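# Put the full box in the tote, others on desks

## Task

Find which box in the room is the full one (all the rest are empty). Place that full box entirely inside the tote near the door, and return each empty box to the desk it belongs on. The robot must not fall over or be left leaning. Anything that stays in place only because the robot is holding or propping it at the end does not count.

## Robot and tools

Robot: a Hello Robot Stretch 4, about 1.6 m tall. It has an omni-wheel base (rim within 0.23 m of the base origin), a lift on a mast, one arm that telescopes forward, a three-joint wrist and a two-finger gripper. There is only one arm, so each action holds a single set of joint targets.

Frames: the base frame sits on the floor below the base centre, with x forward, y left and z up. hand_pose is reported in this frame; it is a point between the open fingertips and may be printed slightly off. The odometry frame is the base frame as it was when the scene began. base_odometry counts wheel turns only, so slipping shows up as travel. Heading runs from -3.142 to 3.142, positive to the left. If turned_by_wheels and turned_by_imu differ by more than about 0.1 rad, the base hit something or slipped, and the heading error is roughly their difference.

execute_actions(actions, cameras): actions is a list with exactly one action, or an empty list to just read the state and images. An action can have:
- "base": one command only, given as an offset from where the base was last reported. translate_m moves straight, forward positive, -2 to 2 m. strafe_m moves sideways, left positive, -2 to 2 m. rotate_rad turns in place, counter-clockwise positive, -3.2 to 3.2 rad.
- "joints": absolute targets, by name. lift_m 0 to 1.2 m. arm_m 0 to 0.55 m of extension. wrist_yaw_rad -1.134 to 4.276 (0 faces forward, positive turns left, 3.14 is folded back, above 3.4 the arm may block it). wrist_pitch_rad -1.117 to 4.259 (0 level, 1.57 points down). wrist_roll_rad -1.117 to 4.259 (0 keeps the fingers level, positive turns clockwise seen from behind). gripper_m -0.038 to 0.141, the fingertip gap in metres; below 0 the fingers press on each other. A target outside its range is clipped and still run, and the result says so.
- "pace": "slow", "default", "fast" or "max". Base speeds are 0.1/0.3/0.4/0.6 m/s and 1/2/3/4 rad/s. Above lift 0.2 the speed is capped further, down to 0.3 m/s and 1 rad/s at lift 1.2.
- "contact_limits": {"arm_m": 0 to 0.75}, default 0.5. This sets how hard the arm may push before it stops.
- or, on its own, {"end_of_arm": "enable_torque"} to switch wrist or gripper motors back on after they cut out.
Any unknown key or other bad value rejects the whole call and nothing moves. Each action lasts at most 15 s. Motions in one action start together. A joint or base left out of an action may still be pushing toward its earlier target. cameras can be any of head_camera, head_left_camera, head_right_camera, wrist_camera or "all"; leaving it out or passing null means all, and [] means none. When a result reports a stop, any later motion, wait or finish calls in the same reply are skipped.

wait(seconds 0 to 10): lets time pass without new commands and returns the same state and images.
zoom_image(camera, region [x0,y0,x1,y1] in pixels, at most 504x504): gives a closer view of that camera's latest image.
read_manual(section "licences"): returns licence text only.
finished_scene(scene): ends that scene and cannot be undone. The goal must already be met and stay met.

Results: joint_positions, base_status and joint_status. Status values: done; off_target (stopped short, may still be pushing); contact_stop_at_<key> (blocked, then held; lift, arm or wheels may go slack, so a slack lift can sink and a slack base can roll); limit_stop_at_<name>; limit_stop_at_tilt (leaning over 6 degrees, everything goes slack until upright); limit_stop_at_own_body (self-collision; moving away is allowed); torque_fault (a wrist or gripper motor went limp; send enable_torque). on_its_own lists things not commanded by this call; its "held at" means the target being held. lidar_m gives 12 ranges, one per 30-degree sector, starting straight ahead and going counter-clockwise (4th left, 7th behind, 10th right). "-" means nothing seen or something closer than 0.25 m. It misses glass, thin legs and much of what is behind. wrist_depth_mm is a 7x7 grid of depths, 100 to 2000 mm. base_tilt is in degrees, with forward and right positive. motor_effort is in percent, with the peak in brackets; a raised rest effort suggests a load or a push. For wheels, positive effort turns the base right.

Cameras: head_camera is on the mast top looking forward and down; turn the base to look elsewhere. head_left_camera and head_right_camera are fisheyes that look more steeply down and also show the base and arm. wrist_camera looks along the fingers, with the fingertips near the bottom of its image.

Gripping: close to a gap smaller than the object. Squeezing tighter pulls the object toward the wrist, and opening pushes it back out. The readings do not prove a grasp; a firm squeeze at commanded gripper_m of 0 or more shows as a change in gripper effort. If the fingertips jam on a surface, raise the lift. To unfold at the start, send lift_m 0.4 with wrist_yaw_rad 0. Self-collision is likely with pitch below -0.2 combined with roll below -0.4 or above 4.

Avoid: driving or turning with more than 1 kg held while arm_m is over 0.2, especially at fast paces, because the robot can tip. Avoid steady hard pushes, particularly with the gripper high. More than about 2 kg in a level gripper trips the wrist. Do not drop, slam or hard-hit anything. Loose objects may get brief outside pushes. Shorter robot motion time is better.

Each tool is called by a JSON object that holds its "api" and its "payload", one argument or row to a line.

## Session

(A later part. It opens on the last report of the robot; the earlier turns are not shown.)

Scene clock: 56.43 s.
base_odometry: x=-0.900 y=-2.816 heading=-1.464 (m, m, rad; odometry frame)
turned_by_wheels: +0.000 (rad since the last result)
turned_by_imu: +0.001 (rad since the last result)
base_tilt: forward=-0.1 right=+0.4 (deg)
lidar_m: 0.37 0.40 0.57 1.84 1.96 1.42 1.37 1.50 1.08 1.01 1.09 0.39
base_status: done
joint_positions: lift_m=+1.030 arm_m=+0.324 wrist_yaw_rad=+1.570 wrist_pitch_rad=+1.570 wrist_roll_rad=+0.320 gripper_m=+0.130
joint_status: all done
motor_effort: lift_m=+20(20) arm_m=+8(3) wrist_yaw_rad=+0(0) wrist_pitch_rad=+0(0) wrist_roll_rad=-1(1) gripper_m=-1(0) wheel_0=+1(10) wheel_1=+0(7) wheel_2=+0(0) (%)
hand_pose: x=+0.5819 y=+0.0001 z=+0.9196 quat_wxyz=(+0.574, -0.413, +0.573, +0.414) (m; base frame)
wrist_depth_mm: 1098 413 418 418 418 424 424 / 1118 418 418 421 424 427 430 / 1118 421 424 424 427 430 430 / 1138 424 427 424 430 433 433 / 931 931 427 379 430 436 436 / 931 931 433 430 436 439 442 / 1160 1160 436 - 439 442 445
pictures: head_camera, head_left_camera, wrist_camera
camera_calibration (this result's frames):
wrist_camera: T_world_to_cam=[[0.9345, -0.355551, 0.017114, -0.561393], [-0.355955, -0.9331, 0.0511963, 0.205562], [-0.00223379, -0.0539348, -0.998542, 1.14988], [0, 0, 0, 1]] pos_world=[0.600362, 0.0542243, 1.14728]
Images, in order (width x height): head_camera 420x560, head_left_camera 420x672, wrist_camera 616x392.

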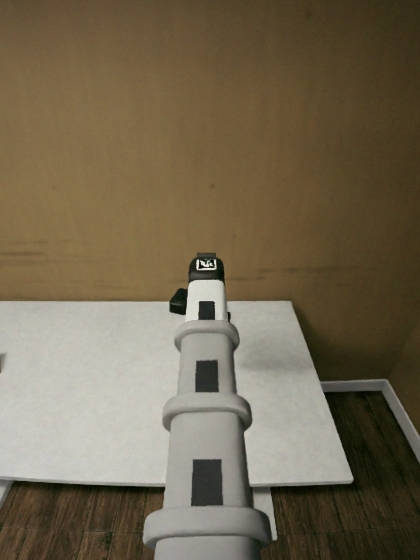

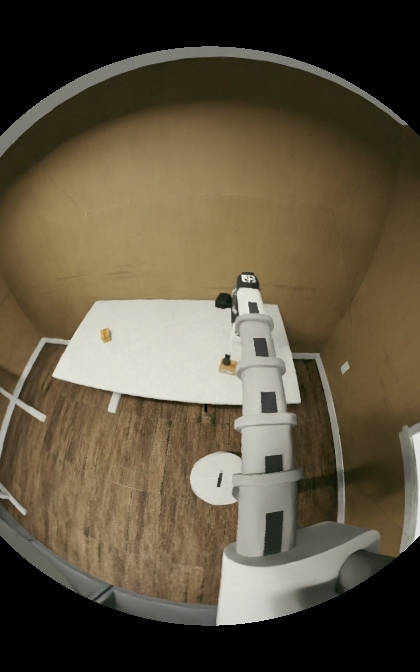

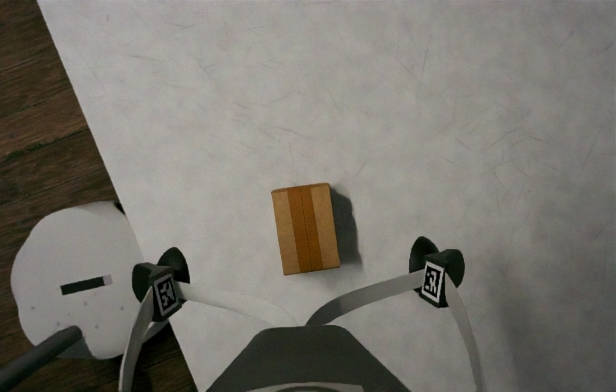

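{"api": "zoom_image", "payload": {
  "camera": "head_left_camera",
  "region": [40, 280, 250, 420]
}}

{"api": "execute_actions", "payload": {
  "actions": [
    {"base": {"strafe_m": -0.006}, "joints": {"lift_m": 0.857, "arm_m": 0.33, "wrist_roll_rad": 0.225, "gripper_m": 0.095}, "pace": "fast"}
  ],
  "cameras": ["wrist_camera"]
}}

{"api": "execute_actions", "payload": {
  "actions": [
    {"joints": {"gripper_m": 0.005}}
  ],
  "cameras": []
}}

{"api": "execute_actions", "payload": {
  "actions": [
    {"joints": {"lift_m": 0.9, "wrist_pitch_rad": 0.2}}
  ],
  "cameras": ["wrist_camera"]
}}

Region (40, 280, 250, 420) of head_left_camera's 420x672 image, scaled by 2.400, with more detail than that image has.

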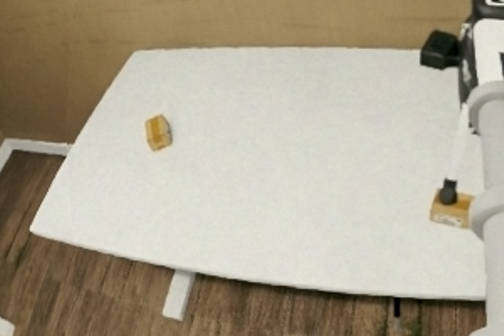

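Scene clock: 58.57 s.
base_odometry: x=-0.906 y=-2.817 heading=-1.464 (m, m, rad; odometry frame)
turned_by_wheels: +0.000 (rad since the last result)
turned_by_imu: +0.000 (rad since the last result)
base_tilt: forward=+0.0 right=+0.4 (deg)
lidar_m: 0.38 0.39 0.58 1.84 1.94 1.43 1.37 1.50 1.06 1.01 1.07 0.41
base_status: done
joint_positions: lift_m=+0.857 arm_m=+0.329 wrist_yaw_rad=+1.570 wrist_pitch_rad=+1.570 wrist_roll_rad=+0.225 gripper_m=+0.095
joint_status: all done
motor_effort: lift_m=+16(19) arm_m=+8(8) wrist_yaw_rad=+0(1) wrist_pitch_rad=+0(0) wrist_roll_rad=+0(3) gripper_m=-1(1) wheel_0=-2(8) wheel_1=+0(7) wheel_2=+0(2) (%)
hand_pose: x=+0.5869 y=+0.0001 z=+0.7469 quat_wxyz=(+0.553, -0.440, +0.553, +0.441) (m; base frame)
wrist_depth_mm: 246 248 248 250 251 253 253 / 247 249 250 251 253 254 255 / 249 250 252 253 254 256 257 / 251 253 253 206 256 258 258 / 253 253 254 206 257 259 260 / 255 255 207 207 259 262 263 / 759 257 259 - 262 263 265
pictures: wrist_camera
camera_calibration (this result's frames):
wrist_camera: T_world_to_cam=[[0.963991, -0.265377, 0.0172017, -0.580484], [-0.265918, -0.962633, 0.0512481, 0.163276], [0.00295884, -0.0539769, -0.998538, 0.97443], [0, 0, 0, 1]] pos_world=[0.600116, 0.055724, 0.974623]
Images, in order (width x height): wrist_camera 616x392.

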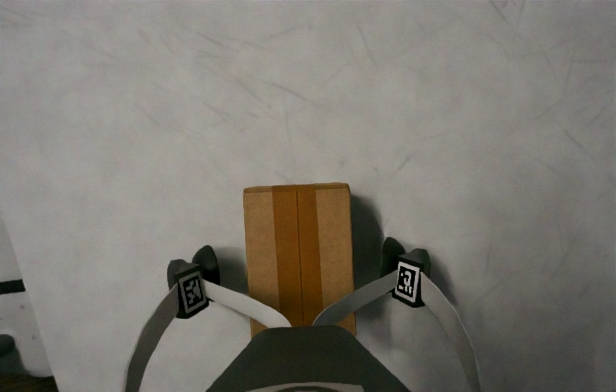

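Scene clock: 60.27 s.
base_odometry: x=-0.906 y=-2.817 heading=-1.464 (m, m, rad; odometry frame)
turned_by_wheels: +0.000 (rad since the last result)
turned_by_imu: +0.000 (rad since the last result)
base_tilt: forward=-0.1 right=+0.3 (deg)
lidar_m: 0.37 0.41 0.56 1.85 1.95 1.42 1.38 1.51 1.05 1.02 1.08 0.40
base_status: not commanded
joint_positions: lift_m=+0.857 arm_m=+0.329 wrist_yaw_rad=+1.570 wrist_pitch_rad=+1.570 wrist_roll_rad=+0.225 gripper_m=+0.005
joint_status: all done
motor_effort: lift_m=+16(16) arm_m=+8(8) wrist_yaw_rad=-1(0) wrist_pitch_rad=+0(0) wrist_roll_rad=+0(1) gripper_m=-20(19) wheel_0=-2(2) wheel_1=+1(0) wheel_2=+0(0) (%)
hand_pose: x=+0.5869 y=+0.0001 z=+0.7469 quat_wxyz=(+0.553, -0.440, +0.553, +0.441) (m; base frame)
wrist_depth_mm: 245 247 248 249 251 252 254 / 248 248 250 251 252 254 255 / 249 251 252 253 255 256 257 / 251 252 253 189 256 257 258 / 253 254 254 190 256 259 260 / 255 255 190 191 193 260 263 / 759 257 258 - 262 263 265
pictures: none
No camera images: the call's "cameras" was empty. Leave "cameras" out to get every camera's image.

Scene clock: 61.63 s.
base_odometry: x=-0.906 y=-2.817 heading=-1.464 (m, m, rad; odometry frame)
turned_by_wheels: +0.000 (rad since the last result)
turned_by_imu: +0.000 (rad since the last result)
base_tilt: forward=-0.1 right=+0.4 (deg)
lidar_m: 0.37 0.40 0.56 1.84 1.96 1.44 1.37 1.52 1.07 1.00 1.08 0.42
base_status: not commanded
joint_positions: lift_m=+0.900 arm_m=+0.329 wrist_yaw_rad=+1.570 wrist_pitch_rad=+0.203 wrist_roll_rad=+0.225 gripper_m=+0.005
joint_status: all done
motor_effort: lift_m=+21(21) arm_m=+8(8) wrist_yaw_rad=+0(0) wrist_pitch_rad=-8(11) wrist_roll_rad=-1(1) gripper_m=-20(19) wheel_0=-2(2) wheel_1=+1(0) wheel_2=+0(0) (%)
hand_pose: x=+0.5872 y=+0.2825 z=+1.0199 quat_wxyz=(+0.707, +0.008, +0.150, +0.691) (m; base frame)
wrist_depth_mm: - - - - 1576 976 715 / - - - - 1756 1042 759 / - - - - - 1118 798 / - - - 189 - 1025 831 / - - - 190 798 768 691 / - - 190 191 192 569 554 / - 1921 1921 - 544 492 469
pictures: wrist_camera
camera_calibration (this result's frames):
wrist_camera: T_world_to_cam=[[0.964167, -0.0711337, -0.255582, -0.287248], [-0.265268, -0.24459, -0.932635, 1.22139], [0.00382911, 0.967014, -0.254695, 0.21465], [0, 0, 0, 1]] pos_world=[0.60013, 0.0707376, 1.12037]
Images, in order (width x height): wrist_camera 616x392.

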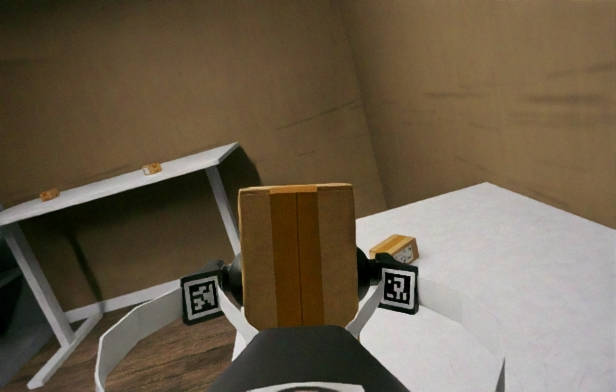

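{"api": "execute_actions", "payload": {
  "actions": [
    {"joints": {"wrist_pitch_rad": 1.57, "lift_m": 0.862}, "pace": "slow"}
  ],
  "cameras": []
}}

{"api": "execute_actions", "payload": {
  "actions": [
    {"joints": {"lift_m": 0.854, "gripper_m": 0.09}}
  ],
  "cameras": []
}}

{"api": "execute_actions", "payload": {
  "actions": [
    {"joints": {"lift_m": 0.93}, "pace": "max"}
  ],
  "cameras": ["wrist_camera"]
}}

{"api": "execute_actions", "payload": {
  "actions": [
    {"base": {"strafe_m": 0.775}, "joints": {"lift_m": 1.03, "arm_m": 0.49, "wrist_roll_rad": 1.4, "gripper_m": 0.13}, "pace": "max"}
  ],
  "cameras": ["wrist_camera", "head_left_camera"]
}}

Scene clock: 64.87 s.
base_odometry: x=-0.906 y=-2.817 heading=-1.464 (m, m, rad; odometry frame)
turned_by_wheels: +0.000 (rad since the last result)
turned_by_imu: +0.000 (rad since the last result)
base_tilt: forward=-0.1 right=+0.4 (deg)
lidar_m: 0.38 0.38 0.57 1.85 1.95 1.43 1.36 1.50 1.07 1.02 1.10 0.42
base_status: not commanded
joint_positions: lift_m=+0.862 arm_m=+0.329 wrist_yaw_rad=+1.570 wrist_pitch_rad=+1.570 wrist_roll_rad=+0.225 gripper_m=+0.005
joint_status: all done
motor_effort: lift_m=+16(21) arm_m=+8(8) wrist_yaw_rad=+0(0) wrist_pitch_rad=+1(7) wrist_roll_rad=+0(0) gripper_m=-20(19) wheel_0=-1(2) wheel_1=+1(1) wheel_2=+0(0) (%)
hand_pose: x=+0.5869 y=+0.0002 z=+0.7519 quat_wxyz=(+0.553, -0.440, +0.553, +0.441) (m; base frame)
wrist_depth_mm: 251 252 254 254 256 257 258 / 252 254 255 256 258 259 259 / 254 255 257 257 259 262 262 / 255 257 258 189 262 263 264 / 258 259 259 190 263 265 266 / 260 260 190 191 193 265 267 / 768 263 264 - 267 270 270
pictures: none
No camera images: the call's "cameras" was empty. Leave "cameras" out to get every camera's image.

Scene clock: 66.50 s.
base_odometry: x=-0.906 y=-2.817 heading=-1.464 (m, m, rad; odometry frame)
turned_by_wheels: +0.000 (rad since the last result)
turned_by_imu: +0.000 (rad since the last result)
base_tilt: forward=-0.1 right=+0.4 (deg)
lidar_m: 0.36 0.41 0.55 1.85 1.95 1.42 1.37 1.51 1.07 1.00 1.09 0.41
base_status: not commanded
joint_positions: lift_m=+0.854 arm_m=+0.329 wrist_yaw_rad=+1.570 wrist_pitch_rad=+1.570 wrist_roll_rad=+0.225 gripper_m=+0.090
joint_status: all done
motor_effort: lift_m=+16(15) arm_m=+7(8) wrist_yaw_rad=+0(0) wrist_pitch_rad=+1(1) wrist_roll_rad=+0(0) gripper_m=-2(22) wheel_0=-2(2) wheel_1=+0(0) wheel_2=+0(0) (%)
hand_pose: x=+0.5869 y=+0.0002 z=+0.7439 quat_wxyz=(+0.553, -0.440, +0.553, +0.441) (m; base frame)
wrist_depth_mm: 243 244 246 246 248 249 250 / 244 245 246 249 250 251 252 / 246 248 249 250 251 253 254 / 248 249 250 202 253 255 255 / 250 251 227 203 254 256 258 / 252 253 204 204 257 258 259 / 741 253 256 - 258 260 262
pictures: none
No camera images: the call's "cameras" was empty. Leave "cameras" out to get every camera's image.

Scene clock: 67.33 s.
base_odometry: x=-0.906 y=-2.817 heading=-1.464 (m, m, rad; odometry frame)
turned_by_wheels: +0.000 (rad since the last result)
turned_by_imu: +0.000 (rad since the last result)
base_tilt: forward=-0.1 right=+0.3 (deg)
lidar_m: 0.38 0.42 0.57 1.84 1.97 1.42 1.37 1.49 1.06 1.02 1.07 0.40
base_status: not commanded
joint_positions: lift_m=+0.930 arm_m=+0.329 wrist_yaw_rad=+1.570 wrist_pitch_rad=+1.570 wrist_roll_rad=+0.225 gripper_m=+0.090
joint_status: all done
motor_effort: lift_m=+20(25) arm_m=+8(8) wrist_yaw_rad=-1(0) wrist_pitch_rad=+1(1) wrist_roll_rad=+0(1) gripper_m=-3(1) wheel_0=-2(2) wheel_1=+1(1) wheel_2=+0(0) (%)
hand_pose: x=+0.5869 y=+0.0002 z=+0.8196 quat_wxyz=(+0.553, -0.440, +0.553, +0.441) (m; base frame)
wrist_depth_mm: 315 317 320 320 324 324 325 / 319 320 322 322 325 327 327 / 1025 322 325 325 327 329 330 / 820 325 325 278 330 330 332 / 831 325 327 279 330 334 334 / 831 329 329 281 334 336 336 / 1042 332 332 - 336 340 340
pictures: wrist_camera
camera_calibration (this result's frames):
wrist_camera: T_world_to_cam=[[0.964002, -0.265343, 0.0171329, -0.581677], [-0.265879, -0.962656, 0.0509977, 0.159809], [0.00296124, -0.0537172, -0.998552, 1.04703], [0, 0, 0, 1]] pos_world=[0.600128, 0.0557406, 1.04733]
Images, in order (width x height): wrist_camera 616x392.

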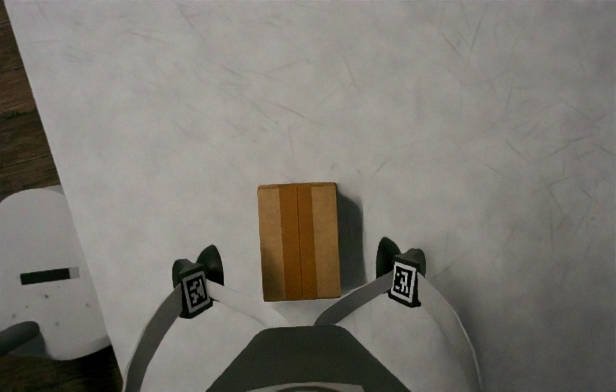

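Scene clock: 70.70 s.
base_odometry: x=-0.135 y=-2.735 heading=-1.464 (m, m, rad; odometry frame)
turned_by_wheels: +0.000 (rad since the last result)
turned_by_imu: +0.001 (rad since the last result)
base_tilt: forward=-0.1 right=+0.5 (deg)
lidar_m: 0.39 0.42 1.67 1.07 1.14 1.40 1.36 1.45 1.91 1.79 0.56 0.43
base_status: done
joint_positions: lift_m=+1.030 arm_m=+0.489 wrist_yaw_rad=+1.570 wrist_pitch_rad=+1.570 wrist_roll_rad=+1.400 gripper_m=+0.130
joint_status: all done
motor_effort: lift_m=+19(22) arm_m=+8(8) wrist_yaw_rad=+0(0) wrist_pitch_rad=+0(1) wrist_roll_rad=+0(3) gripper_m=+0(3) wheel_0=+1(11) wheel_1=+0(8) wheel_2=+0(0) (%)
hand_pose: x=+0.7469 y=+0.0001 z=+0.9197 quat_wxyz=(+0.705, -0.060, +0.705, +0.060) (m; base frame)
wrist_depth_mm: 410 410 415 418 418 421 421 / 413 418 418 418 424 424 427 / 418 418 421 424 427 430 433 / 421 421 424 427 430 433 436 / 421 427 427 433 433 436 436 / 427 427 433 433 436 442 442 / 433 433 436 - 439 445 445
pictures: head_left_camera, wrist_camera
camera_calibration (this result's frames):
wrist_camera: T_world_to_cam=[[0.127417, -0.99171, 0.0166422, -0.112211], [-0.990625, -0.126408, 0.0517996, 0.737683], [-0.0492664, -0.0230863, -0.998519, 1.18542], [0, 0, 0, 1]] pos_world=[0.803466, 0.00933568, 1.14732]
Images, in order (width x height): head_left_camera 420x672, wrist_camera 616x392.

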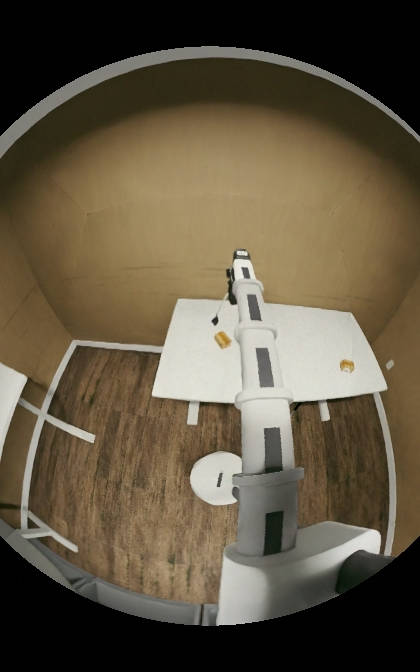

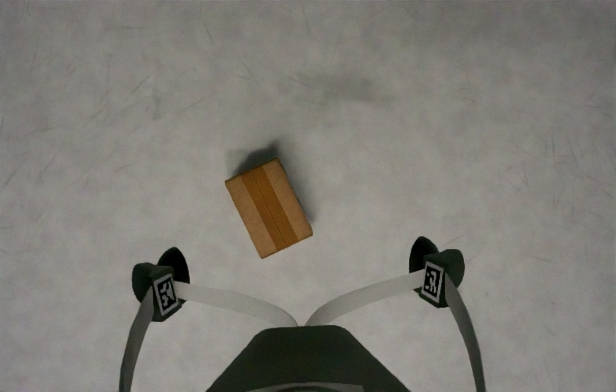

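{"api": "execute_actions", "payload": {
  "actions": [
    {"base": {"strafe_m": 0.033}, "joints": {"lift_m": 0.93, "arm_m": 0.503, "wrist_roll_rad": 1.01, "gripper_m": 0.1}, "pace": "fast"}
  ],
  "cameras": ["wrist_camera"]
}}

Scene clock: 72.63 s.
base_odometry: x=-0.103 y=-2.731 heading=-1.464 (m, m, rad; odometry frame)
turned_by_wheels: +0.000 (rad since the last result)
turned_by_imu: +0.000 (rad since the last result)
base_tilt: forward=-0.1 right=+0.5 (deg)
lidar_m: 0.39 0.41 1.68 1.02 1.12 1.42 1.35 1.44 1.90 1.81 0.58 0.43
base_status: done
joint_positions: lift_m=+0.930 arm_m=+0.502 wrist_yaw_rad=+1.570 wrist_pitch_rad=+1.570 wrist_roll_rad=+1.010 gripper_m=+0.100
joint_status: all done
motor_effort: lift_m=+16(18) arm_m=+8(11) wrist_yaw_rad=+0(0) wrist_pitch_rad=-1(0) wrist_roll_rad=-1(5) gripper_m=-2(3) wheel_0=+3(11) wheel_1=-3(12) wheel_2=+0(0) (%)
hand_pose: x=+0.7599 y=+0.0002 z=+0.8199 quat_wxyz=(+0.680, -0.195, +0.680, +0.196) (m; base frame)
wrist_depth_mm: 314 317 317 320 320 324 325 / 317 319 320 322 324 327 327 / 320 320 324 325 327 329 330 / 322 325 325 278 329 330 330 / 325 327 329 279 330 334 334 / 329 329 329 282 334 336 338 / 330 330 332 - 336 338 342
pictures: wrist_camera
camera_calibration (this result's frames):
wrist_camera: T_world_to_cam=[[0.494444, -0.869049, 0.016694, -0.391168], [-0.868441, -0.493109, 0.0515047, 0.663176], [-0.0365281, -0.039964, -0.998533, 1.07678], [0, 0, 0, 1]] pos_world=[0.808673, 0.030107, 1.04757]
Images, in order (width x height): wrist_camera 616x392.

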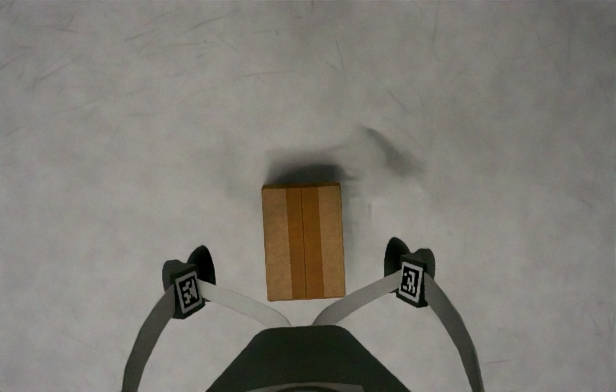

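{"api": "execute_actions", "payload": {
  "actions": [
    {"joints": {"lift_m": 0.857, "gripper_m": 0.09}, "pace": "fast"}
  ],
  "cameras": []
}}

{"api": "execute_actions", "payload": {
  "actions": [
    {"joints": {"gripper_m": 0.005}}
  ],
  "cameras": []
}}

{"api": "execute_actions", "payload": {
  "actions": [
    {"joints": {"lift_m": 0.9, "wrist_pitch_rad": 0.2, "wrist_roll_rad": 0.0}}
  ],
  "cameras": ["wrist_camera"]
}}

Scene clock: 74.13 s.
base_odometry: x=-0.103 y=-2.731 heading=-1.464 (m, m, rad; odometry frame)
turned_by_wheels: +0.000 (rad since the last result)
turned_by_imu: +0.000 (rad since the last result)
base_tilt: forward=+0.0 right=+0.4 (deg)
lidar_m: 0.38 0.43 1.70 1.05 1.11 1.42 1.36 1.44 1.91 1.82 0.58 0.43
base_status: not commanded
joint_positions: lift_m=+0.857 arm_m=+0.502 wrist_yaw_rad=+1.570 wrist_pitch_rad=+1.570 wrist_roll_rad=+1.010 gripper_m=+0.090
joint_status: all done
motor_effort: lift_m=+16(16) arm_m=+8(8) wrist_yaw_rad=-1(1) wrist_pitch_rad=+0(0) wrist_roll_rad=-1(1) gripper_m=-1(4) wheel_0=+2(2) wheel_1=-3(3) wheel_2=+0(0) (%)
hand_pose: x=+0.7599 y=+0.0002 z=+0.7469 quat_wxyz=(+0.680, -0.195, +0.680, +0.196) (m; base frame)
wrist_depth_mm: 244 246 247 248 250 252 252 / 246 248 249 250 252 252 254 / 249 249 251 253 253 255 256 / 250 251 252 206 255 257 258 / 252 254 253 206 256 258 260 / 254 255 206 206 259 262 263 / 256 257 258 - 262 263 264
pictures: none
No camera images: the call's "cameras" was empty. Leave "cameras" out to get every camera's image.

Scene clock: 75.77 s.
base_odometry: x=-0.103 y=-2.731 heading=-1.464 (m, m, rad; odometry frame)
turned_by_wheels: +0.000 (rad since the last result)
turned_by_imu: +0.000 (rad since the last result)
base_tilt: forward=-0.1 right=+0.5 (deg)
lidar_m: 0.40 0.41 1.66 1.04 1.11 1.41 1.36 1.44 1.88 1.81 0.56 0.40
base_status: not commanded
joint_positions: lift_m=+0.857 arm_m=+0.502 wrist_yaw_rad=+1.570 wrist_pitch_rad=+1.570 wrist_roll_rad=+1.010 gripper_m=+0.005
joint_status: all done
motor_effort: lift_m=+16(16) arm_m=+8(8) wrist_yaw_rad=+0(1) wrist_pitch_rad=+0(0) wrist_roll_rad=-1(1) gripper_m=-21(19) wheel_0=+2(3) wheel_1=-3(2) wheel_2=+0(0) (%)
hand_pose: x=+0.7599 y=+0.0002 z=+0.7469 quat_wxyz=(+0.680, -0.195, +0.680, +0.196) (m; base frame)
wrist_depth_mm: 244 246 247 248 250 251 252 / 247 247 249 250 252 253 254 / 248 249 251 253 253 255 256 / 250 252 252 189 255 257 258 / 253 254 254 189 257 259 260 / 254 255 189 190 192 260 263 / 256 258 258 - 262 263 264
pictures: none
No camera images: the call's "cameras" was empty. Leave "cameras" out to get every camera's image.

Scene clock: 77.13 s.
base_odometry: x=-0.103 y=-2.731 heading=-1.464 (m, m, rad; odometry frame)
turned_by_wheels: +0.000 (rad since the last result)
turned_by_imu: +0.000 (rad since the last result)
base_tilt: forward=-0.1 right=+0.5 (deg)
lidar_m: 0.39 0.41 1.68 1.03 1.10 1.41 1.34 1.45 1.89 1.82 0.57 0.42
base_status: not commanded
joint_positions: lift_m=+0.900 arm_m=+0.502 wrist_yaw_rad=+1.570 wrist_pitch_rad=+0.203 wrist_roll_rad=+0.000 gripper_m=+0.005
joint_status: all done
motor_effort: lift_m=+21(24) arm_m=+8(8) wrist_yaw_rad=+0(1) wrist_pitch_rad=-8(8) wrist_roll_rad=-1(6) gripper_m=-20(20) wheel_0=+2(2) wheel_1=-2(2) wheel_2=+0(0) (%)
hand_pose: x=+0.7602 y=+0.2825 z=+1.0199 quat_wxyz=(+0.704, -0.071, +0.072, +0.703) (m; base frame)
wrist_depth_mm: 1618 1661 1708 1661 1499 820 574 / 1708 1708 1708 1756 1537 831 580 / 1708 1756 1808 1808 1576 842 591 / 1863 1808 1808 189 1661 854 597 / 1921 1921 1863 189 1336 866 597 / 1983 1983 189 190 192 732 609 / 1708 1576 1661 - 1537 904 615
pictures: wrist_camera
camera_calibration (this result's frames):
wrist_camera: T_world_to_cam=[[0.998912, -0.0264922, -0.0383836, -0.714602], [-0.0438245, -0.25164, -0.966828, 1.13587], [0.0159546, 0.967458, -0.252527, 0.202439], [0, 0, 0, 1]] pos_world=[0.760374, 0.0710475, 1.12188]
Images, in order (width x height): wrist_camera 616x392.

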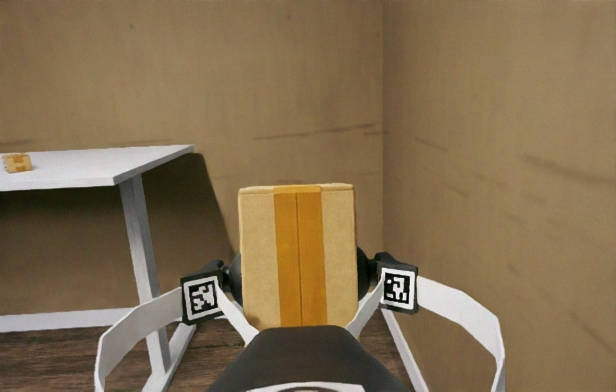

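{"api": "execute_actions", "payload": {
  "actions": [
    {"joints": {"wrist_pitch_rad": 1.57, "lift_m": 0.862}, "pace": "slow"}
  ],
  "cameras": []
}}

{"api": "execute_actions", "payload": {
  "actions": [
    {"joints": {"lift_m": 0.854, "gripper_m": 0.09}}
  ],
  "cameras": []
}}

{"api": "execute_actions", "payload": {
  "actions": [
    {"joints": {"lift_m": 0.93}, "pace": "max"}
  ],
  "cameras": ["wrist_camera"]
}}

{"api": "execute_actions", "payload": {
  "actions": [
    {"base": {"rotate_rad": 1.585}, "joints": {"arm_m": 0.0, "gripper_m": 0.13}, "pace": "max"}
  ],
  "cameras": ["head_camera", "head_left_camera", "head_right_camera"]
}}

Scene clock: 79.40 s.
base_odometry: x=-0.103 y=-2.731 heading=-1.464 (m, m, rad; odometry frame)
turned_by_wheels: +0.000 (rad since the last result)
turned_by_imu: +0.000 (rad since the last result)
base_tilt: forward=+0.0 right=+0.3 (deg)
lidar_m: 0.39 0.42 1.70 1.05 1.10 1.42 1.35 1.45 1.90 1.82 0.57 0.42
base_status: not commanded
joint_positions: lift_m=+0.862 arm_m=+0.502 wrist_yaw_rad=+1.570 wrist_pitch_rad=+1.570 wrist_roll_rad=+0.000 gripper_m=+0.005
joint_status: all done
motor_effort: lift_m=+16(20) arm_m=+8(8) wrist_yaw_rad=-1(1) wrist_pitch_rad=+1(7) wrist_roll_rad=+0(1) gripper_m=-21(21) wheel_0=+2(3) wheel_1=-3(2) wheel_2=+0(0) (%)
hand_pose: x=+0.7599 y=+0.0002 z=+0.7520 quat_wxyz=(+0.501, -0.499, +0.500, +0.500) (m; base frame)
wrist_depth_mm: 250 252 253 254 256 257 258 / 252 252 254 256 257 259 259 / 254 255 256 258 259 260 262 / 255 257 258 188 260 263 264 / 257 258 258 189 263 264 265 / 259 259 189 190 193 266 268 / 260 262 263 - 266 268 270
pictures: none
No camera images: the call's "cameras" was empty. Leave "cameras" out to get every camera's image.

Scene clock: 81.03 s.
base_odometry: x=-0.103 y=-2.731 heading=-1.464 (m, m, rad; odometry frame)
turned_by_wheels: +0.000 (rad since the last result)
turned_by_imu: +0.000 (rad since the last result)
base_tilt: forward=-0.1 right=+0.5 (deg)
lidar_m: 0.40 0.42 1.68 1.04 1.10 1.43 1.37 1.46 1.89 1.83 0.56 0.43
base_status: not commanded
joint_positions: lift_m=+0.854 arm_m=+0.502 wrist_yaw_rad=+1.570 wrist_pitch_rad=+1.570 wrist_roll_rad=+0.000 gripper_m=+0.090
joint_status: all done
motor_effort: lift_m=+16(18) arm_m=+7(8) wrist_yaw_rad=+0(1) wrist_pitch_rad=+0(0) wrist_roll_rad=-1(1) gripper_m=-2(20) wheel_0=+2(2) wheel_1=-2(2) wheel_2=+0(0) (%)
hand_pose: x=+0.7599 y=+0.0002 z=+0.7439 quat_wxyz=(+0.501, -0.499, +0.500, +0.500) (m; base frame)
wrist_depth_mm: 243 244 245 247 248 250 251 / 244 246 247 248 249 251 252 / 246 247 249 250 252 252 254 / 247 249 250 202 253 254 255 / 250 251 226 203 254 256 257 / 250 252 203 204 256 257 259 / 253 253 255 - 258 260 262
pictures: none
No camera images: the call's "cameras" was empty. Leave "cameras" out to get every camera's image.

Scene clock: 81.87 s.
base_odometry: x=-0.103 y=-2.731 heading=-1.464 (m, m, rad; odometry frame)
turned_by_wheels: +0.000 (rad since the last result)
turned_by_imu: +0.000 (rad since the last result)
base_tilt: forward=-0.1 right=+0.4 (deg)
lidar_m: 0.38 0.42 1.67 1.04 1.11 1.41 1.36 1.45 1.90 1.83 0.55 0.42
base_status: not commanded
joint_positions: lift_m=+0.930 arm_m=+0.502 wrist_yaw_rad=+1.570 wrist_pitch_rad=+1.570 wrist_roll_rad=+0.000 gripper_m=+0.090
joint_status: all done
motor_effort: lift_m=+20(21) arm_m=+8(8) wrist_yaw_rad=+0(0) wrist_pitch_rad=+1(0) wrist_roll_rad=+0(1) gripper_m=-2(2) wheel_0=+3(3) wheel_1=-3(2) wheel_2=+0(0) (%)
hand_pose: x=+0.7600 y=+0.0002 z=+0.8196 quat_wxyz=(+0.501, -0.499, +0.500, +0.500) (m; base frame)
wrist_depth_mm: 315 319 320 320 324 325 325 / 317 319 322 324 327 327 327 / 320 322 324 325 325 329 330 / 322 324 325 279 329 332 332 / 324 325 327 279 330 334 334 / 327 329 329 281 334 336 338 / 329 329 332 - 336 338 340
pictures: wrist_camera
camera_calibration (this result's frames):
wrist_camera: T_world_to_cam=[[0.998898, -0.0436177, 0.0173385, -0.775194], [-0.0444502, -0.997712, 0.0509444, 0.0375901], [0.0150768, -0.051659, -0.998551, 1.0373], [0, 0, 0, 1]] pos_world=[0.760372, 0.0572779, 1.04733]
Images, in order (width x height): wrist_camera 616x392.

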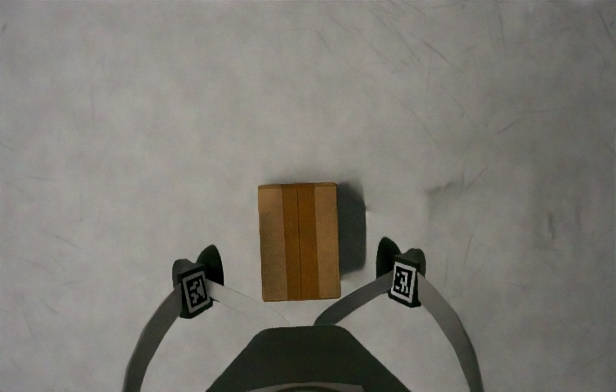

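Scene clock: 84.03 s.
base_odometry: x=-0.103 y=-2.731 heading=+0.120 (m, m, rad; odometry frame)
turned_by_wheels: +1.585 (rad since the last result)
turned_by_imu: +1.577 (rad since the last result)
base_tilt: forward=-0.1 right=+0.4 (deg)
lidar_m: 1.04 1.11 1.41 1.36 1.40 1.87 1.83 0.57 0.42 0.38 0.39 1.70
base_status: done
joint_positions: lift_m=+0.930 arm_m=+0.002 wrist_yaw_rad=+1.570 wrist_pitch_rad=+1.570 wrist_roll_rad=+0.000 gripper_m=+0.130
joint_status: all done
motor_effort: lift_m=+19(20) arm_m=-8(9) wrist_yaw_rad=-1(2) wrist_pitch_rad=+0(2) wrist_roll_rad=+0(1) gripper_m=-1(3) wheel_0=-2(8) wheel_1=-1(9) wheel_2=-2(9) (%)
hand_pose: x=+0.2605 y=+0.0002 z=+0.8196 quat_wxyz=(+0.500, -0.500, +0.500, +0.500) (m; base frame)
wrist_depth_mm: 1008 1008 1025 1025 1042 1042 1060 / 1025 1025 1025 1042 1042 1042 1060 / 1042 1042 831 1042 1042 1060 1060 / 1025 820 831 1042 1060 1060 1060 / 1042 831 831 1042 1078 1078 1078 / 500 627 1060 1060 1060 1060 1078 / 1042 1060 1078 - 1098 1078 1098
pictures: head_camera, head_left_camera, head_right_camera
Images, in order (width x height): head_camera 420x560, head_left_camera 420x672, head_right_camera 420x672.

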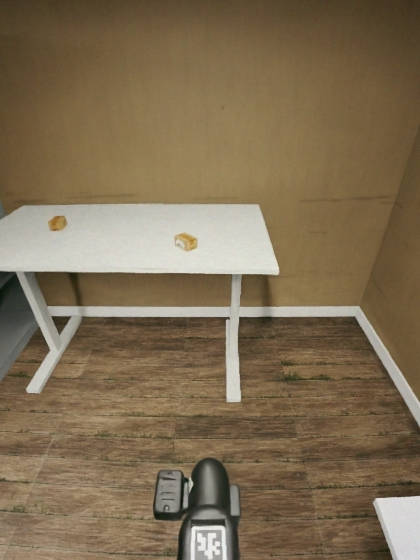

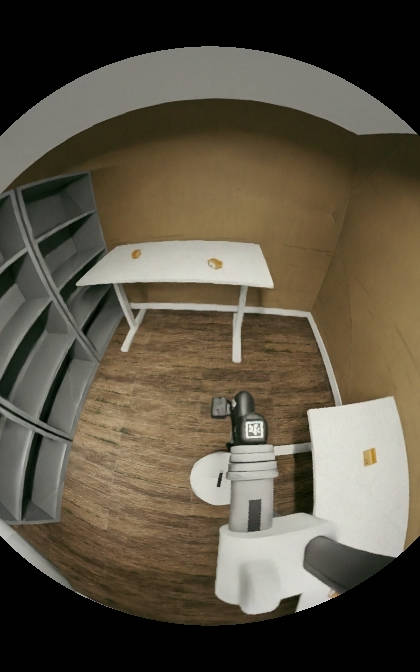

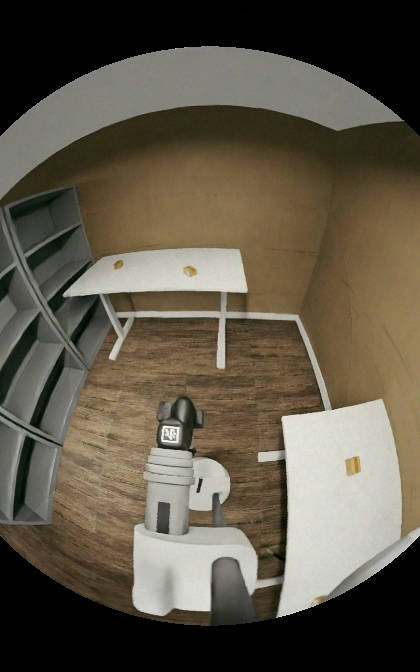

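{"api": "zoom_image", "payload": {
  "camera": "head_camera",
  "region": [20, 190, 230, 290]
}}

Region (20, 190, 230, 290) of head_camera's 420x560 image, scaled by 2.400, with more detail than that image has; it fills the top 240 rows of this view, and the rest is white.

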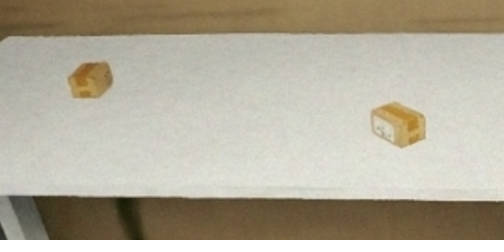

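{"api": "execute_actions", "payload": {
  "actions": [
    {"base": {"translate_m": 0.8}, "joints": {"lift_m": 1.198, "arm_m": 0.304, "wrist_yaw_rad": 3.14, "wrist_roll_rad": -0.8}, "pace": "max"}
  ],
  "cameras": ["wrist_camera", "head_left_camera"]
}}

Scene clock: 91.03 s.
base_odometry: x=+0.692 y=-2.635 heading=+0.121 (m, m, rad; odometry frame)
turned_by_wheels: +0.000 (rad since the last result)
turned_by_imu: +0.000 (rad since the last result)
base_tilt: forward=-0.1 right=+0.4 (deg)
lidar_m: 0.26 0.27 0.42 1.35 1.42 1.97 2.66 0.59 0.64 1.17 0.36 0.29
base_status: done
joint_positions: lift_m=+1.198 arm_m=+0.303 wrist_yaw_rad=+3.140 wrist_pitch_rad=+1.570 wrist_roll_rad=-0.800 gripper_m=+0.130
joint_status: all done
motor_effort: lift_m=+20(24) arm_m=+8(9) wrist_yaw_rad=+0(6) wrist_pitch_rad=-1(0) wrist_roll_rad=+0(5) gripper_m=-1(0) wheel_0=+0(7) wheel_1=+1(8) wheel_2=+3(10) (%)
hand_pose: x=+0.4735 y=+0.0874 z=+1.0876 quat_wxyz=(-0.275, -0.651, -0.275, +0.652) (m; base frame)
wrist_depth_mm: 351 353 355 359 1098 1336 1336 / 353 355 359 362 366 1336 1336 / 355 357 362 364 368 1308 1336 / 357 359 364 366 370 373 1336 / 357 362 364 319 370 375 1397 / 364 364 368 319 375 379 379 / 366 368 370 - 377 382 382
pictures: head_left_camera, wrist_camera
camera_calibration (this result's frames):
wrist_camera: T_world_to_cam=[[-0.685577, 0.727783, 0.0177653, 0.239824], [0.72756, 0.68411, 0.0514859, -0.414959], [0.0253172, 0.0482229, -0.998516, 1.30009], [0, 0, 0, 1]] pos_world=[0.433411, 0.0466437, 1.31526]
Images, in order (width x height): head_left_camera 420x672, wrist_camera 616x392.

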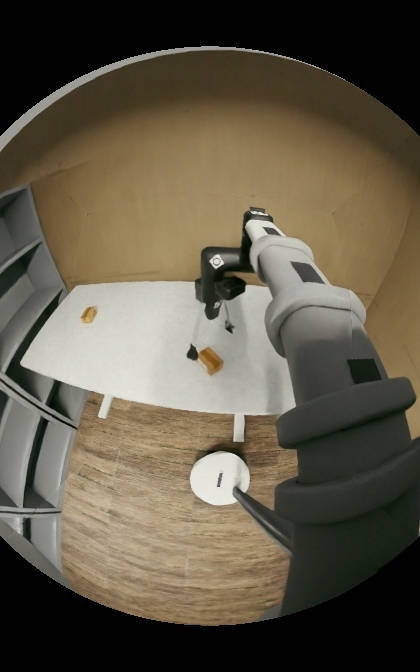

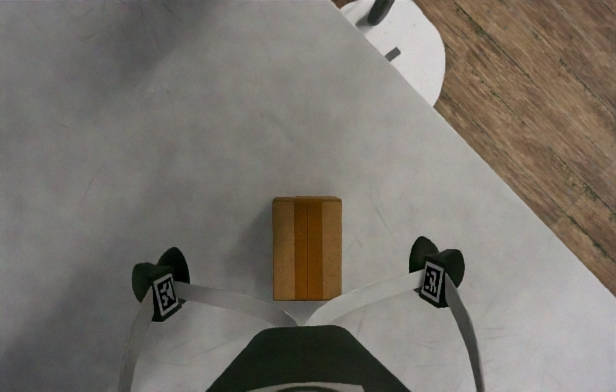

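{"api": "execute_actions", "payload": {
  "actions": [
    {"base": {"strafe_m": 0.014}, "joints": {"lift_m": 1.086, "arm_m": 0.31, "wrist_roll_rad": -0.755, "gripper_m": 0.095}}
  ],
  "cameras": ["wrist_camera"]
}}

{"api": "execute_actions", "payload": {
  "actions": [
    {"joints": {"gripper_m": 0.005}}
  ],
  "cameras": []
}}

{"api": "execute_actions", "payload": {
  "actions": [
    {"joints": {"lift_m": 1.13, "wrist_pitch_rad": 0.2, "wrist_yaw_rad": 1.57, "wrist_roll_rad": 0.0}}
  ],
  "cameras": ["wrist_camera"]
}}

Scene clock: 93.33 s.
base_odometry: x=+0.690 y=-2.621 heading=+0.121 (m, m, rad; odometry frame)
turned_by_wheels: +0.000 (rad since the last result)
turned_by_imu: +0.000 (rad since the last result)
base_tilt: forward=-0.1 right=+0.4 (deg)
lidar_m: 0.25 0.27 0.40 1.32 1.39 1.93 1.65 0.61 0.65 1.18 0.37 0.28
base_status: done
joint_positions: lift_m=+1.086 arm_m=+0.309 wrist_yaw_rad=+3.140 wrist_pitch_rad=+1.570 wrist_roll_rad=-0.755 gripper_m=+0.095
joint_status: all done
motor_effort: lift_m=+15(19) arm_m=+8(6) wrist_yaw_rad=+0(1) wrist_pitch_rad=+0(1) wrist_roll_rad=+1(1) gripper_m=+0(2) wheel_0=-3(8) wheel_1=+2(7) wheel_2=+0(5) (%)
hand_pose: x=+0.4794 y=+0.0874 z=+0.9759 quat_wxyz=(-0.260, -0.657, -0.260, +0.658) (m; base frame)
wrist_depth_mm: 244 245 248 250 252 1205 1229 / 246 248 249 252 253 256 1229 / 247 249 251 253 255 257 1229 / 249 250 252 206 257 258 260 / 250 252 253 206 258 260 262 / 251 254 207 206 259 262 265 / 253 255 257 - 262 264 266
pictures: wrist_camera
camera_calibration (this result's frames):
wrist_camera: T_world_to_cam=[[-0.652553, 0.757533, 0.0178286, 0.227358], [0.757251, 0.651101, 0.0513744, -0.424746], [0.0273096, 0.0470252, -0.99852, 1.18762], [0, 0, 0, 1]] pos_world=[0.437569, 0.0484729, 1.20363]
Images, in order (width x height): wrist_camera 616x392.

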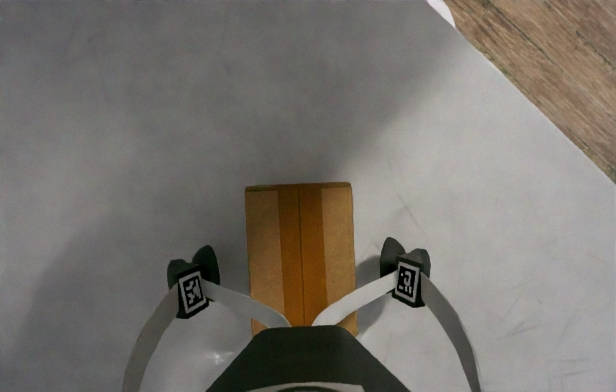

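Scene clock: 95.03 s.
base_odometry: x=+0.690 y=-2.621 heading=+0.121 (m, m, rad; odometry frame)
turned_by_wheels: +0.000 (rad since the last result)
turned_by_imu: +0.000 (rad since the last result)
base_tilt: forward=-0.1 right=+0.4 (deg)
lidar_m: 0.26 0.29 0.40 1.32 1.40 1.96 1.63 0.63 0.64 1.14 0.39 0.28
base_status: not commanded
joint_positions: lift_m=+1.086 arm_m=+0.309 wrist_yaw_rad=+3.140 wrist_pitch_rad=+1.570 wrist_roll_rad=-0.755 gripper_m=+0.005
joint_status: all done
motor_effort: lift_m=+17(17) arm_m=+8(9) wrist_yaw_rad=+0(1) wrist_pitch_rad=+0(1) wrist_roll_rad=+1(1) gripper_m=-22(24) wheel_0=-3(4) wheel_1=+2(2) wheel_2=+0(0) (%)
hand_pose: x=+0.4794 y=+0.0874 z=+0.9758 quat_wxyz=(-0.260, -0.657, -0.260, +0.658) (m; base frame)
wrist_depth_mm: 243 245 247 249 251 1205 1229 / 244 247 249 251 253 255 1229 / 246 248 250 252 254 257 1229 / 247 249 252 194 256 258 260 / 249 251 252 191 257 259 262 / 250 251 190 190 192 260 263 / 252 254 255 - 260 263 265
pictures: none
No camera images: the call's "cameras" was empty. Leave "cameras" out to get every camera's image.

Scene clock: 96.50 s.
base_odometry: x=+0.690 y=-2.621 heading=+0.121 (m, m, rad; odometry frame)
turned_by_wheels: +0.000 (rad since the last result)
turned_by_imu: +0.000 (rad since the last result)
base_tilt: forward=+0.1 right=+0.5 (deg)
lidar_m: 0.25 0.28 0.42 1.32 1.39 1.95 1.64 0.64 0.63 1.19 0.37 0.27
base_status: not commanded
joint_positions: lift_m=+1.130 arm_m=+0.309 wrist_yaw_rad=+1.570 wrist_pitch_rad=+0.207 wrist_roll_rad=+0.000 gripper_m=+0.005
joint_status: all done
motor_effort: lift_m=+22(25) arm_m=+7(8) wrist_yaw_rad=+0(10) wrist_pitch_rad=-21(23) wrist_roll_rad=+0(5) gripper_m=-21(21) wheel_0=-3(3) wheel_1=+2(2) wheel_2=+0(0) (%)
hand_pose: x=+0.5672 y=+0.2822 z=+1.2485 quat_wxyz=(+0.704, -0.073, +0.073, +0.703) (m; base frame)
wrist_depth_mm: 1576 1576 1576 1618 1618 1042 715 / 1618 1618 1430 1708 1576 1042 732 / 1708 1708 1661 1756 1756 1078 741 / 1661 1576 1336 193 1499 1078 750 / 1863 1863 1025 191 960 931 759 / 1618 1464 189 190 192 661 683 / 1756 615 591 - 564 559 549
pictures: wrist_camera
camera_calibration (this result's frames):
wrist_camera: T_world_to_cam=[[0.998933, -0.0265666, -0.0377655, -0.513844], [-0.0433216, -0.256242, -0.965641, 1.34783], [0.0159767, 0.966248, -0.257119, 0.269563], [0, 0, 0, 1]] pos_world=[0.56738, 0.0712558, 1.35143]
Images, in order (width x height): wrist_camera 616x392.

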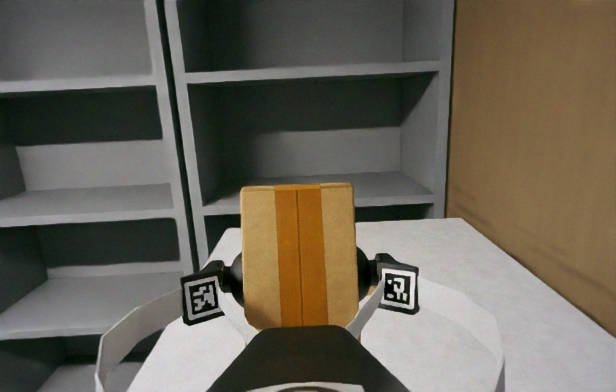

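{"api": "execute_actions", "payload": {
  "actions": [
    {"base": {"translate_m": -0.4}, "joints": {"arm_m": 0.0, "wrist_pitch_rad": 1.57, "lift_m": 1.15, "gripper_m": -0.005}, "pace": "fast"}
  ],
  "cameras": []
}}

{"api": "execute_actions", "payload": {
  "actions": [
    {"base": {"rotate_rad": 1.08}, "joints": {"lift_m": 0.45}, "pace": "fast"}
  ],
  "cameras": ["head_left_camera", "wrist_camera"]
}}

Scene clock: 100.73 s.
base_odometry: x=+0.293 y=-2.669 heading=+0.120 (m, m, rad; odometry frame)
turned_by_wheels: +0.000 (rad since the last result)
turned_by_imu: -0.001 (rad since the last result)
base_tilt: forward=-0.1 right=+0.4 (deg)
lidar_m: 0.64 0.69 0.99 1.34 1.42 2.32 2.24 0.60 0.45 0.42 1.24 0.71
base_status: done
joint_positions: lift_m=+1.150 arm_m=+0.002 wrist_yaw_rad=+1.570 wrist_pitch_rad=+1.570 wrist_roll_rad=+0.000 gripper_m=-0.004
joint_status: all done
motor_effort: lift_m=+22(22) arm_m=-8(9) wrist_yaw_rad=+0(4) wrist_pitch_rad=+0(17) wrist_roll_rad=+0(1) gripper_m=-24(23) wheel_0=-3(7) wheel_1=-2(5) wheel_2=+0(9) (%)
hand_pose: x=+0.2605 y=+0.0001 z=+1.0394 quat_wxyz=(+0.500, -0.500, +0.500, +0.500) (m; base frame)
wrist_depth_mm: 1229 1229 1255 1255 1255 1281 1255 / 1255 1255 1229 1255 1281 1281 1255 / 1255 1255 1042 1255 1255 1281 1281 / 1255 1229 1060 191 1281 1308 1281 / 1255 1078 1042 190 1308 1308 1281 / 500 591 187 189 188 1308 1308 / 1281 1281 1281 - 1308 1308 1336
pictures: none
No camera images: the call's "cameras" was empty. Leave "cameras" out to get every camera's image.

Scene clock: 103.57 s.
base_odometry: x=+0.293 y=-2.669 heading=+1.200 (m, m, rad; odometry frame)
turned_by_wheels: +1.080 (rad since the last result)
turned_by_imu: +1.074 (rad since the last result)
base_tilt: forward=-0.1 right=+0.2 (deg)
lidar_m: 1.00 1.33 1.40 2.28 1.50 0.59 0.43 0.42 1.26 0.68 0.66 0.71
base_status: done
joint_positions: lift_m=+0.450 arm_m=+0.002 wrist_yaw_rad=+1.570 wrist_pitch_rad=+1.570 wrist_roll_rad=+0.000 gripper_m=-0.004
joint_status: all done
motor_effort: lift_m=+18(21) arm_m=-7(8) wrist_yaw_rad=+0(1) wrist_pitch_rad=+0(2) wrist_roll_rad=+0(0) gripper_m=-24(23) wheel_0=-2(6) wheel_1=-1(3) wheel_2=-2(7) (%)
hand_pose: x=+0.2605 y=+0.0001 z=+0.3398 quat_wxyz=(+0.500, -0.500, +0.500, +0.500) (m; base frame)
wrist_depth_mm: 549 554 554 559 564 564 569 / 345 359 559 564 569 569 574 / 347 349 452 569 569 574 569 / 349 351 357 191 569 574 580 / 351 353 353 189 574 580 585 / 353 355 187 189 188 585 585 / 357 359 359 - 585 591 591
pictures: head_left_camera, wrist_camera
camera_calibration (this result's frames):
wrist_camera: T_world_to_cam=[[0.998916, -0.0431867, 0.0173522, -0.267975], [-0.0440252, -0.997715, 0.0512581, 0.0395325], [0.0150988, -0.0519665, -0.998535, 0.565672], [0, 0, 0, 1]] pos_world=[0.260884, 0.0572651, 0.567467]
Images, in order (width x height): head_left_camera 420x672, wrist_camera 616x392.

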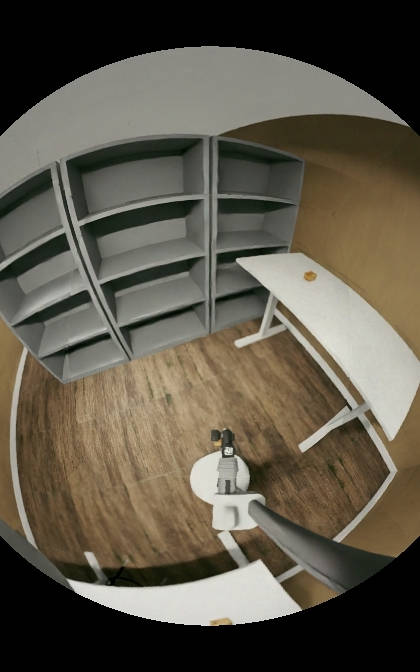

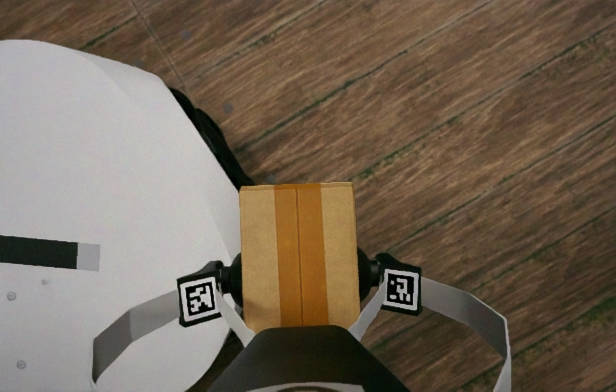

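{"api": "execute_actions", "payload": {
  "actions": [
    {"base": {"strafe_m": 2.0}, "pace": "max"}
  ],
  "cameras": []
}}

{"api": "execute_actions", "payload": {
  "actions": [
    {"base": {"rotate_rad": 0.5}, "pace": "fast"}
  ],
  "cameras": ["head_camera", "head_right_camera"]
}}

Scene clock: 109.17 s.
base_odometry: x=-1.571 y=-1.944 heading=+1.200 (m, m, rad; odometry frame)
turned_by_wheels: +0.000 (rad since the last result)
turned_by_imu: +0.004 (rad since the last result)
base_tilt: forward=+0.0 right=+0.4 (deg)
lidar_m: 0.67 1.52 0.65 0.50 0.46 0.46 0.70 1.35 1.42 2.03 1.50 0.62
base_status: done
joint_positions: lift_m=+0.450 arm_m=+0.002 wrist_yaw_rad=+1.570 wrist_pitch_rad=+1.570 wrist_roll_rad=+0.000 gripper_m=-0.004
joint_status: not commanded
motor_effort: lift_m=+18(18) arm_m=-8(8) wrist_yaw_rad=+0(0) wrist_pitch_rad=-1(2) wrist_roll_rad=+0(1) gripper_m=-23(23) wheel_0=+2(13) wheel_1=-1(12) wheel_2=+0(1) (%)
hand_pose: x=+0.2605 y=+0.0001 z=+0.3398 quat_wxyz=(+0.500, -0.500, +0.500, +0.500) (m; base frame)
wrist_depth_mm: 549 554 549 559 559 564 569 / 345 357 559 559 564 569 569 / 347 349 462 564 569 574 574 / 349 351 355 191 574 574 580 / 351 353 355 189 574 574 580 / 353 355 187 189 188 580 580 / 357 357 362 - 585 585 549
pictures: none
No camera images: the call's "cameras" was empty. Leave "cameras" out to get every camera's image.

Scene clock: 110.27 s.
base_odometry: x=-1.571 y=-1.944 heading=+1.700 (m, m, rad; odometry frame)
turned_by_wheels: +0.500 (rad since the last result)
turned_by_imu: +0.497 (rad since the last result)
base_tilt: forward=-0.1 right=+0.5 (deg)
lidar_m: 1.71 0.68 0.49 0.44 0.48 0.65 1.34 1.42 1.98 1.63 0.62 0.65
base_status: done
joint_positions: lift_m=+0.450 arm_m=+0.002 wrist_yaw_rad=+1.570 wrist_pitch_rad=+1.570 wrist_roll_rad=+0.000 gripper_m=-0.004
joint_status: not commanded
motor_effort: lift_m=+18(18) arm_m=-8(8) wrist_yaw_rad=+0(1) wrist_pitch_rad=-1(3) wrist_roll_rad=+0(1) gripper_m=-22(22) wheel_0=-1(8) wheel_1=+0(7) wheel_2=-1(9) (%)
hand_pose: x=+0.2605 y=+0.0001 z=+0.3398 quat_wxyz=(+0.500, -0.500, +0.500, +0.500) (m; base frame)
wrist_depth_mm: 549 549 554 559 564 564 569 / 345 359 559 559 564 569 569 / 347 349 455 569 569 574 580 / 347 349 355 191 574 574 580 / 351 353 355 189 574 580 585 / 353 355 187 188 187 580 585 / 355 359 364 - 580 585 585
pictures: head_camera, head_right_camera
Images, in order (width x height): head_camera 420x560, head_right_camera 420x672.

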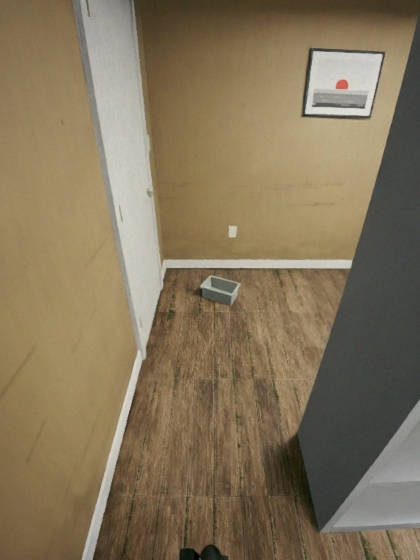

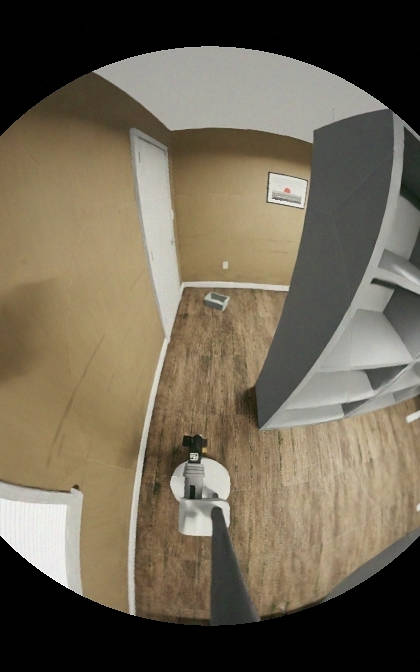

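{"api": "execute_actions", "payload": {
  "actions": [
    {"base": {"translate_m": 1.65}, "joints": {"arm_m": 0.3, "wrist_yaw_rad": 0.0, "wrist_roll_rad": 0.37}, "pace": "max"}
  ],
  "cameras": ["head_right_camera", "wrist_camera"]
}}

Scene clock: 115.77 s.
base_odometry: x=-1.784 y=-0.308 heading=+1.700 (m, m, rad; odometry frame)
turned_by_wheels: +0.000 (rad since the last result)
turned_by_imu: -0.001 (rad since the last result)
base_tilt: forward=+0.0 right=+0.4 (deg)
lidar_m: 0.44 0.56 0.45 0.41 0.44 0.65 1.87 0.87 1.06 2.46 1.35 0.40
base_status: done
joint_positions: lift_m=+0.450 arm_m=+0.299 wrist_yaw_rad=+0.000 wrist_pitch_rad=+1.570 wrist_roll_rad=+0.370 gripper_m=-0.004
joint_status: all done
motor_effort: lift_m=+18(18) arm_m=+8(6) wrist_yaw_rad=-1(7) wrist_pitch_rad=+0(2) wrist_roll_rad=+0(4) gripper_m=-23(22) wheel_0=-1(9) wheel_1=+0(7) wheel_2=+2(16) (%)
hand_pose: x=+0.4698 y=-0.0874 z=+0.3398 quat_wxyz=(+0.695, +0.130, +0.695, -0.130) (m; base frame)
wrist_depth_mm: 544 544 549 554 559 564 564 / 549 549 554 559 559 564 574 / 554 554 535 559 521 574 569 / 559 559 549 191 569 574 580 / 559 564 445 190 473 580 585 / 564 569 187 189 187 585 585 / 569 574 574 - 585 591 591
pictures: head_right_camera, wrist_camera
camera_calibration (this result's frames):
wrist_camera: T_world_to_cam=[[-0.400554, -0.916114, 0.0170978, 0.100392], [-0.914692, 0.400888, 0.0512519, 0.492686], [-0.0538069, 0.00488991, -0.998539, 0.595285], [0, 0, 0, 1]] pos_world=[0.522898, -0.108452, 0.567448]
Images, in order (width x height): head_right_camera 420x672, wrist_camera 616x392.

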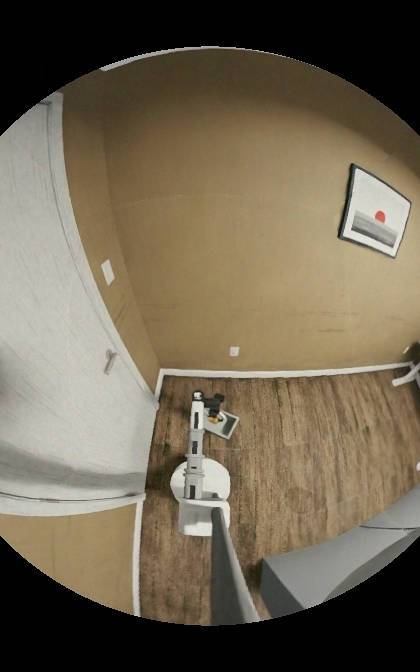

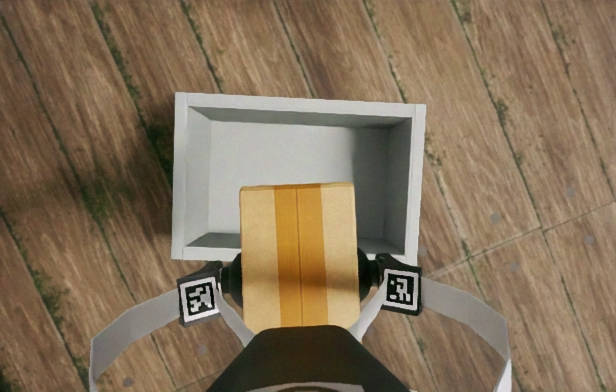

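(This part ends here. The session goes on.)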